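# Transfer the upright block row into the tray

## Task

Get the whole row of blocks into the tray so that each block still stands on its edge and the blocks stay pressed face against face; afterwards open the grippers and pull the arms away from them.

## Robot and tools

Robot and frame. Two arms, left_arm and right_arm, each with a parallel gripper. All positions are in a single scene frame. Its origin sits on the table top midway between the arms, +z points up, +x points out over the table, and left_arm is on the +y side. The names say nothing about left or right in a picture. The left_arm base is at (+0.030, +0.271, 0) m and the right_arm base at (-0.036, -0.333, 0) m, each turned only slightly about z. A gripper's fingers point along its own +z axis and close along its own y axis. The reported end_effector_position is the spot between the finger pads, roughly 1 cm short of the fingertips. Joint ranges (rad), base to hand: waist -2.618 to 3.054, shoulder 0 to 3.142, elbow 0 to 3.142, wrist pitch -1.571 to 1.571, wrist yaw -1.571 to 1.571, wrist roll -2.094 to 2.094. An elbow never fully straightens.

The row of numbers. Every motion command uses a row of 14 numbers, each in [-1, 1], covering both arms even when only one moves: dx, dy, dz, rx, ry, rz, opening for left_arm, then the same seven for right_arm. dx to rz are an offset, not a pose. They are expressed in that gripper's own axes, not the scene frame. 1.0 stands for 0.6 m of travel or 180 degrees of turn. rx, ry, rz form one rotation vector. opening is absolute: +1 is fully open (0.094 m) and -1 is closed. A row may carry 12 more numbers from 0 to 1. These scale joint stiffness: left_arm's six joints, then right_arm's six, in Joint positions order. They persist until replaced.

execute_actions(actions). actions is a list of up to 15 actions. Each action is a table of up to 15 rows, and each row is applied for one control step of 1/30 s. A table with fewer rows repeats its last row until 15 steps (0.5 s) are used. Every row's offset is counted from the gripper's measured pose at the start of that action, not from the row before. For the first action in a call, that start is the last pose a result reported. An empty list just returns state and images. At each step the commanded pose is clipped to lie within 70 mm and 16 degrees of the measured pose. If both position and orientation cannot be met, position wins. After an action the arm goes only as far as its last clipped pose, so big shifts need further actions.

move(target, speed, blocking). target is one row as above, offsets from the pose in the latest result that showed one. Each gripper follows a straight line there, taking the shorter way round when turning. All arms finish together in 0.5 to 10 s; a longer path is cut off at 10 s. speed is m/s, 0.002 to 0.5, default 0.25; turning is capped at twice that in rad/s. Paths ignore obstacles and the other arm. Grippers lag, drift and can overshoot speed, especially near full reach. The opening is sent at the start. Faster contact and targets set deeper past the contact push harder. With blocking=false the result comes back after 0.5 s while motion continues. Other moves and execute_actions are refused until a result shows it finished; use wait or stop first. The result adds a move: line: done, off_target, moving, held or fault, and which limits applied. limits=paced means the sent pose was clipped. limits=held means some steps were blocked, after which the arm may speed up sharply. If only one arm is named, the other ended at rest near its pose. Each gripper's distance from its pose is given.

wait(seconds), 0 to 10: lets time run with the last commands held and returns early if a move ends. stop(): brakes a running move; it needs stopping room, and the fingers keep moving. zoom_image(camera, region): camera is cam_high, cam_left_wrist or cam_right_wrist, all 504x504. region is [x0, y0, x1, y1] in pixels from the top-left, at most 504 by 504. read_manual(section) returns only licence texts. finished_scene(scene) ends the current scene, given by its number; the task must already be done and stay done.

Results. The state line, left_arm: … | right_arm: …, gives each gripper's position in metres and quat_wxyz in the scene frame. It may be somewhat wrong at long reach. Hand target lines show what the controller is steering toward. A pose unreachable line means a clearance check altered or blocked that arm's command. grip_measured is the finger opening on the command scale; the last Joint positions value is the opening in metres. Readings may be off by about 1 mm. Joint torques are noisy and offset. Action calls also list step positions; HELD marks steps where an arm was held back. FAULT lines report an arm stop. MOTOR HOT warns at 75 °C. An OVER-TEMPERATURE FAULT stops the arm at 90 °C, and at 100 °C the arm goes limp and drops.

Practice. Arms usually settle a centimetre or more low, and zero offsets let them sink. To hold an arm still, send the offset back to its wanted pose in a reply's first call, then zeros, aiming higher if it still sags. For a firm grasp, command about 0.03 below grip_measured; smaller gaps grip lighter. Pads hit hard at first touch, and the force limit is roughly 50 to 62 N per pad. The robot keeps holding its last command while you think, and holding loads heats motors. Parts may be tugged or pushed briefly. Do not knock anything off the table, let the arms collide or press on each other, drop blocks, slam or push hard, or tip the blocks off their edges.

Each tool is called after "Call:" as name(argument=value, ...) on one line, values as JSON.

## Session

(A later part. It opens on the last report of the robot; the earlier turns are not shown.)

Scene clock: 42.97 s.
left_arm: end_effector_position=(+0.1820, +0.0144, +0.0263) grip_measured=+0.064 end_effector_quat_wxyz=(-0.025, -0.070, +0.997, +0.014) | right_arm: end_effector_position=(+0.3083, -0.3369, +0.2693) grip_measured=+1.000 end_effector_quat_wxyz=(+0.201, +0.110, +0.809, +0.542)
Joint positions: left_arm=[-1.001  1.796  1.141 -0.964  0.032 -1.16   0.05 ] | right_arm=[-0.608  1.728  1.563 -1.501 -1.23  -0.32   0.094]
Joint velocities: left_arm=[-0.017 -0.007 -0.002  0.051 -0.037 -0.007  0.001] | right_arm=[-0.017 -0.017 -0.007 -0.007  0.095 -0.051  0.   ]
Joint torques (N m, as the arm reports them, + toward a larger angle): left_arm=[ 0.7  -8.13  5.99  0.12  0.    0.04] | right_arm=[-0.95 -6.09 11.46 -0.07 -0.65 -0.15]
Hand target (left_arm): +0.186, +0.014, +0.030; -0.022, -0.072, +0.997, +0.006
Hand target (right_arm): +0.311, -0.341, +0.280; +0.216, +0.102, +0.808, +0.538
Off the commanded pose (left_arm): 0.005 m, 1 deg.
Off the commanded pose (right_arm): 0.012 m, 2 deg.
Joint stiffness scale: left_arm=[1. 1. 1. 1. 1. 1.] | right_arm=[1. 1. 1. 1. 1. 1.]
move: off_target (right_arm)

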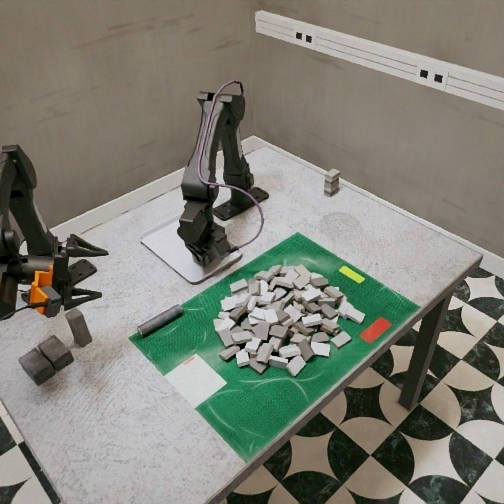

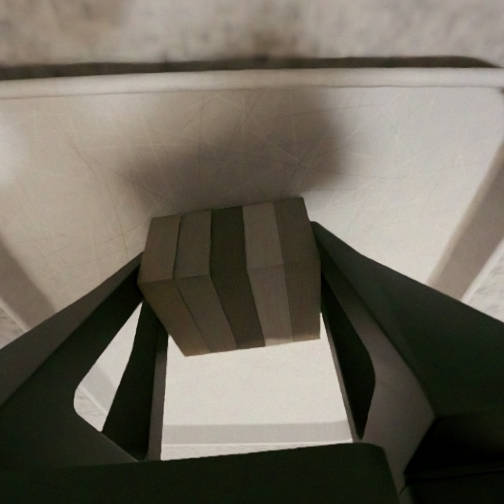

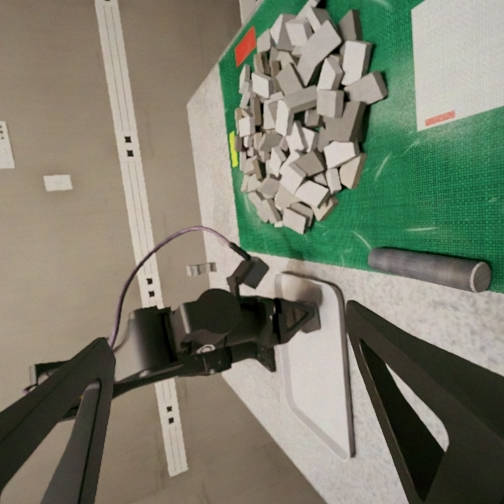

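Call:
move(target=[0,0,0.014,0,0,0,-0.03,0,0,0,0,0,0,1], speed=0.02)

Call:
move(target=[0,0,0,0,0,0,0.5,0,0,0,0,0,0,1])

Call:
move(target=[0,0.1,-0.2,0,0,0,0.5,0,0,0,0,0,0,1], speed=0.1)

Scene clock: 45.17 s.
left_arm: end_effector_position=(+0.1818, +0.0147, +0.0212) grip_measured=+0.064 end_effector_quat_wxyz=(-0.027, -0.070, +0.997, +0.016) | right_arm: end_effector_position=(+0.3077, -0.3370, +0.2683) grip_measured=+1.000 end_effector_quat_wxyz=(+0.199, +0.111, +0.810, +0.540)
Joint positions: left_arm=[-1.001  1.808  1.134 -0.95   0.033 -1.16   0.05 ] | right_arm=[-0.608  1.728  1.563 -1.503 -1.224 -0.32   0.094]
Joint velocities: left_arm=[ 0.007 -0.007 -0.002  0.051  0.037 -0.051  0.   ] | right_arm=[ 0.002 -0.007  0.007 -0.022 -0.007 -0.037  0.   ]
Joint torques (N m, as the arm reports them, + toward a larger angle): left_arm=[-0.14 -7.55  4.32  0.26  0.04 -0.05] | right_arm=[ 0.04 -6.37  7.31  0.14 -0.67 -0.04]
Hand target (left_arm): +0.181, +0.015, +0.018; -0.026, -0.070, +0.997, +0.014
Hand target (right_arm): +0.308, -0.337, +0.269; +0.201, +0.110, +0.809, +0.542
Off the commanded pose (left_arm): 0.003 m, 0 deg.
Off the commanded pose (right_arm): 0.001 m, 0 deg.
Joint stiffness scale: left_arm=[1. 1. 1. 1. 1. 1.] | right_arm=[1. 1. 1. 1. 1. 1.]
move: done

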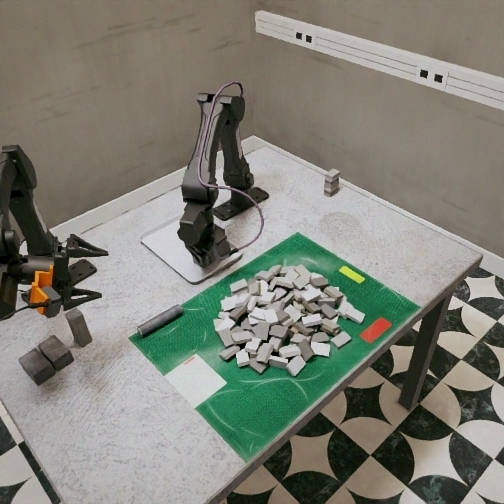

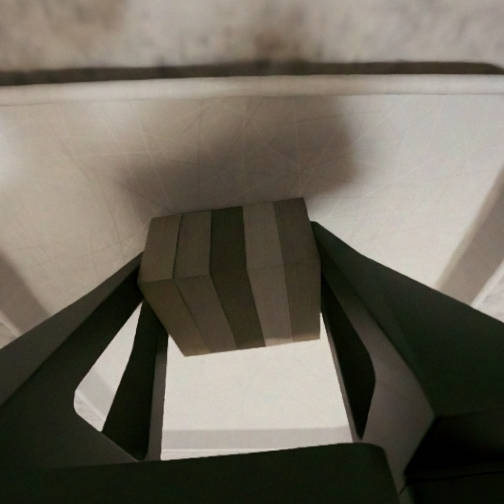

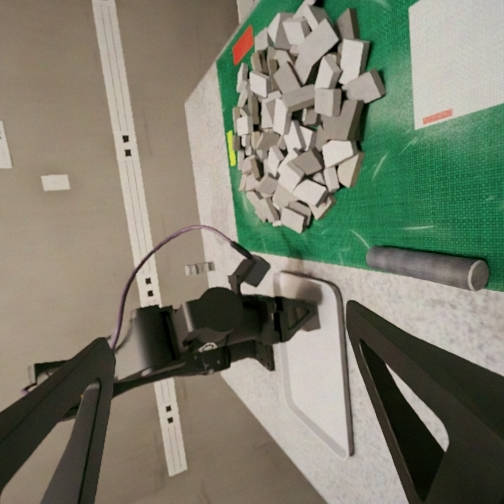

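Scene clock: 45.67 s.
left_arm: end_effector_position=(+0.1818, +0.0147, +0.0212) grip_measured=+0.498 end_effector_quat_wxyz=(-0.027, -0.070, +0.997, +0.016) | right_arm: end_effector_position=(+0.3075, -0.3373, +0.2673) grip_measured=+1.000 end_effector_quat_wxyz=(+0.198, +0.111, +0.812, +0.538)
Joint positions: left_arm=[-1.001  1.808  1.134 -0.95   0.033 -1.16   0.07 ] | right_arm=[-0.608  1.728  1.563 -1.503 -1.218 -0.32   0.094]
Joint velocities: left_arm=[ 0.007 -0.002  0.002  0.007  0.022  0.022 -0.001] | right_arm=[-0.017 -0.027 -0.012 -0.037 -0.022 -0.022  0.   ]
Joint torques (N m, as the arm reports them, + toward a larger angle): left_arm=[ 0.   -7.49  5.45  0.06  0.04 -0.01] | right_arm=[ 0.04 -6.35  7.33  0.11 -0.65 -0.03]
Hand target (left_arm): +0.182, +0.015, +0.021; -0.027, -0.070, +0.997, +0.016
Hand target (right_arm): +0.308, -0.337, +0.268; +0.199, +0.111, +0.810, +0.540
Off the commanded pose (left_arm): 0.000 m, 0 deg.
Off the commanded pose (right_arm): 0.001 m, 0 deg.
Joint stiffness scale: left_arm=[1. 1. 1. 1. 1. 1.] | right_arm=[1. 1. 1. 1. 1. 1.]
move: done

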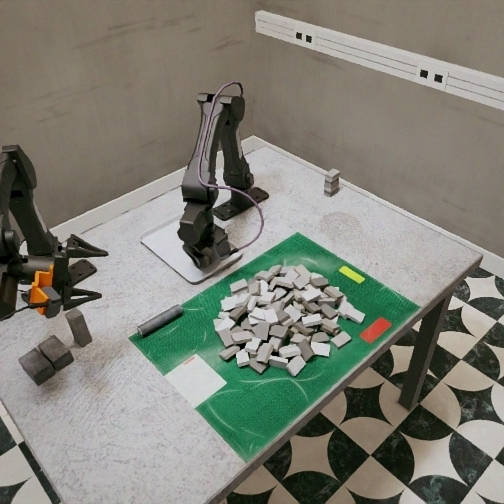

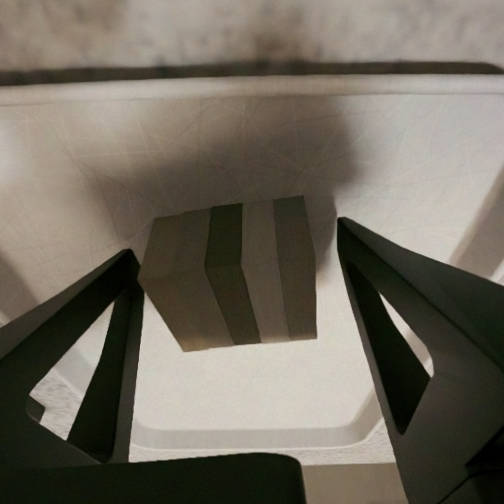

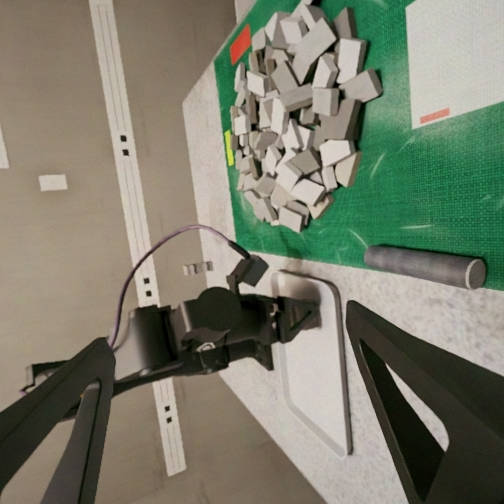

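Scene clock: 47.57 s.
left_arm: end_effector_position=(+0.1751, +0.0714, +0.1307) grip_measured=+0.499 end_effector_quat_wxyz=(-0.040, -0.068, +0.996, +0.029) | right_arm: end_effector_position=(+0.3072, -0.3375, +0.2664) grip_measured=+1.000 end_effector_quat_wxyz=(+0.197, +0.111, +0.814, +0.536)
Joint positions: left_arm=[-0.903  1.56   1.301 -1.404  0.035 -1.056  0.07 ] | right_arm=[-0.608  1.728  1.563 -1.503 -1.213 -0.32   0.094]
Joint velocities: left_arm=[ 0.007 -0.017  0.002 -0.007  0.081 -0.022 -0.001] | right_arm=[-0.017 -0.007 -0.012  0.022 -0.037  0.007  0.   ]
Joint torques (N m, as the arm reports them, + toward a larger angle): left_arm=[ 0.84 -7.51  8.31 -0.09 -0.07  0.04] | right_arm=[-0.05 -6.38  7.26  0.1  -0.65 -0.02]
Hand target (left_arm): +0.180, +0.072, +0.142; -0.027, -0.070, +0.997, +0.016
Hand target (right_arm): +0.307, -0.337, +0.267; +0.198, +0.111, +0.812, +0.538
Off the commanded pose (left_arm): 0.013 m, 2 deg.
Off the commanded pose (right_arm): 0.001 m, 0 deg.
Joint stiffness scale: left_arm=[1. 1. 1. 1. 1. 1.] | right_arm=[1. 1. 1. 1. 1. 1.]
move: off_target (left_arm)

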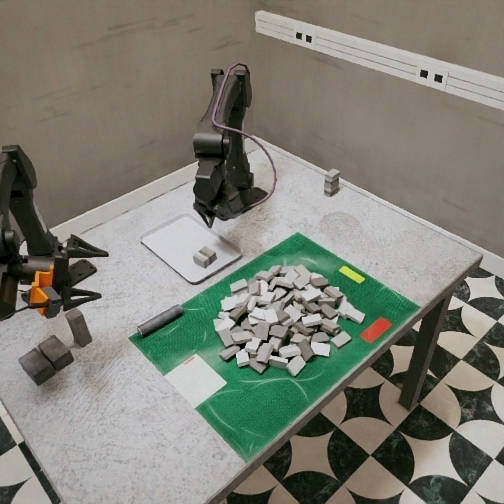

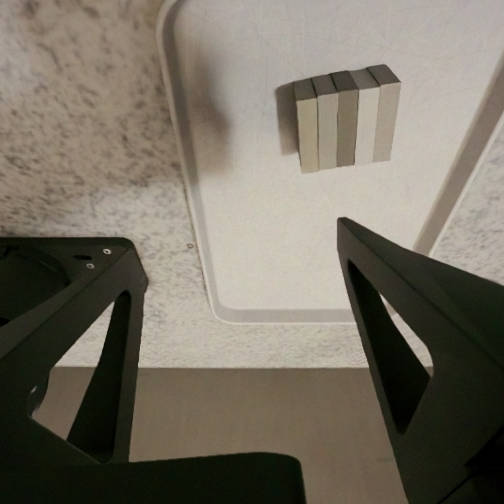

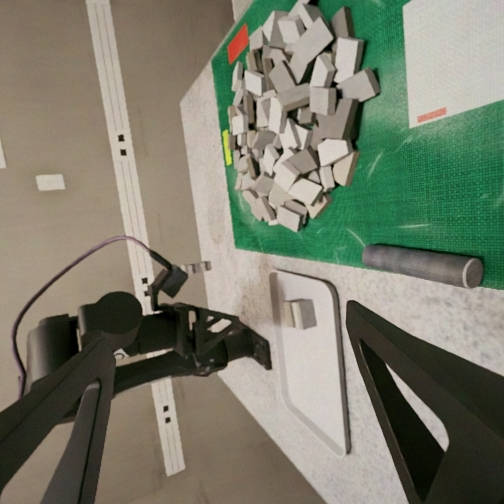

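Call:
finished_scene(scene=2)

The scene is finished: the task was done.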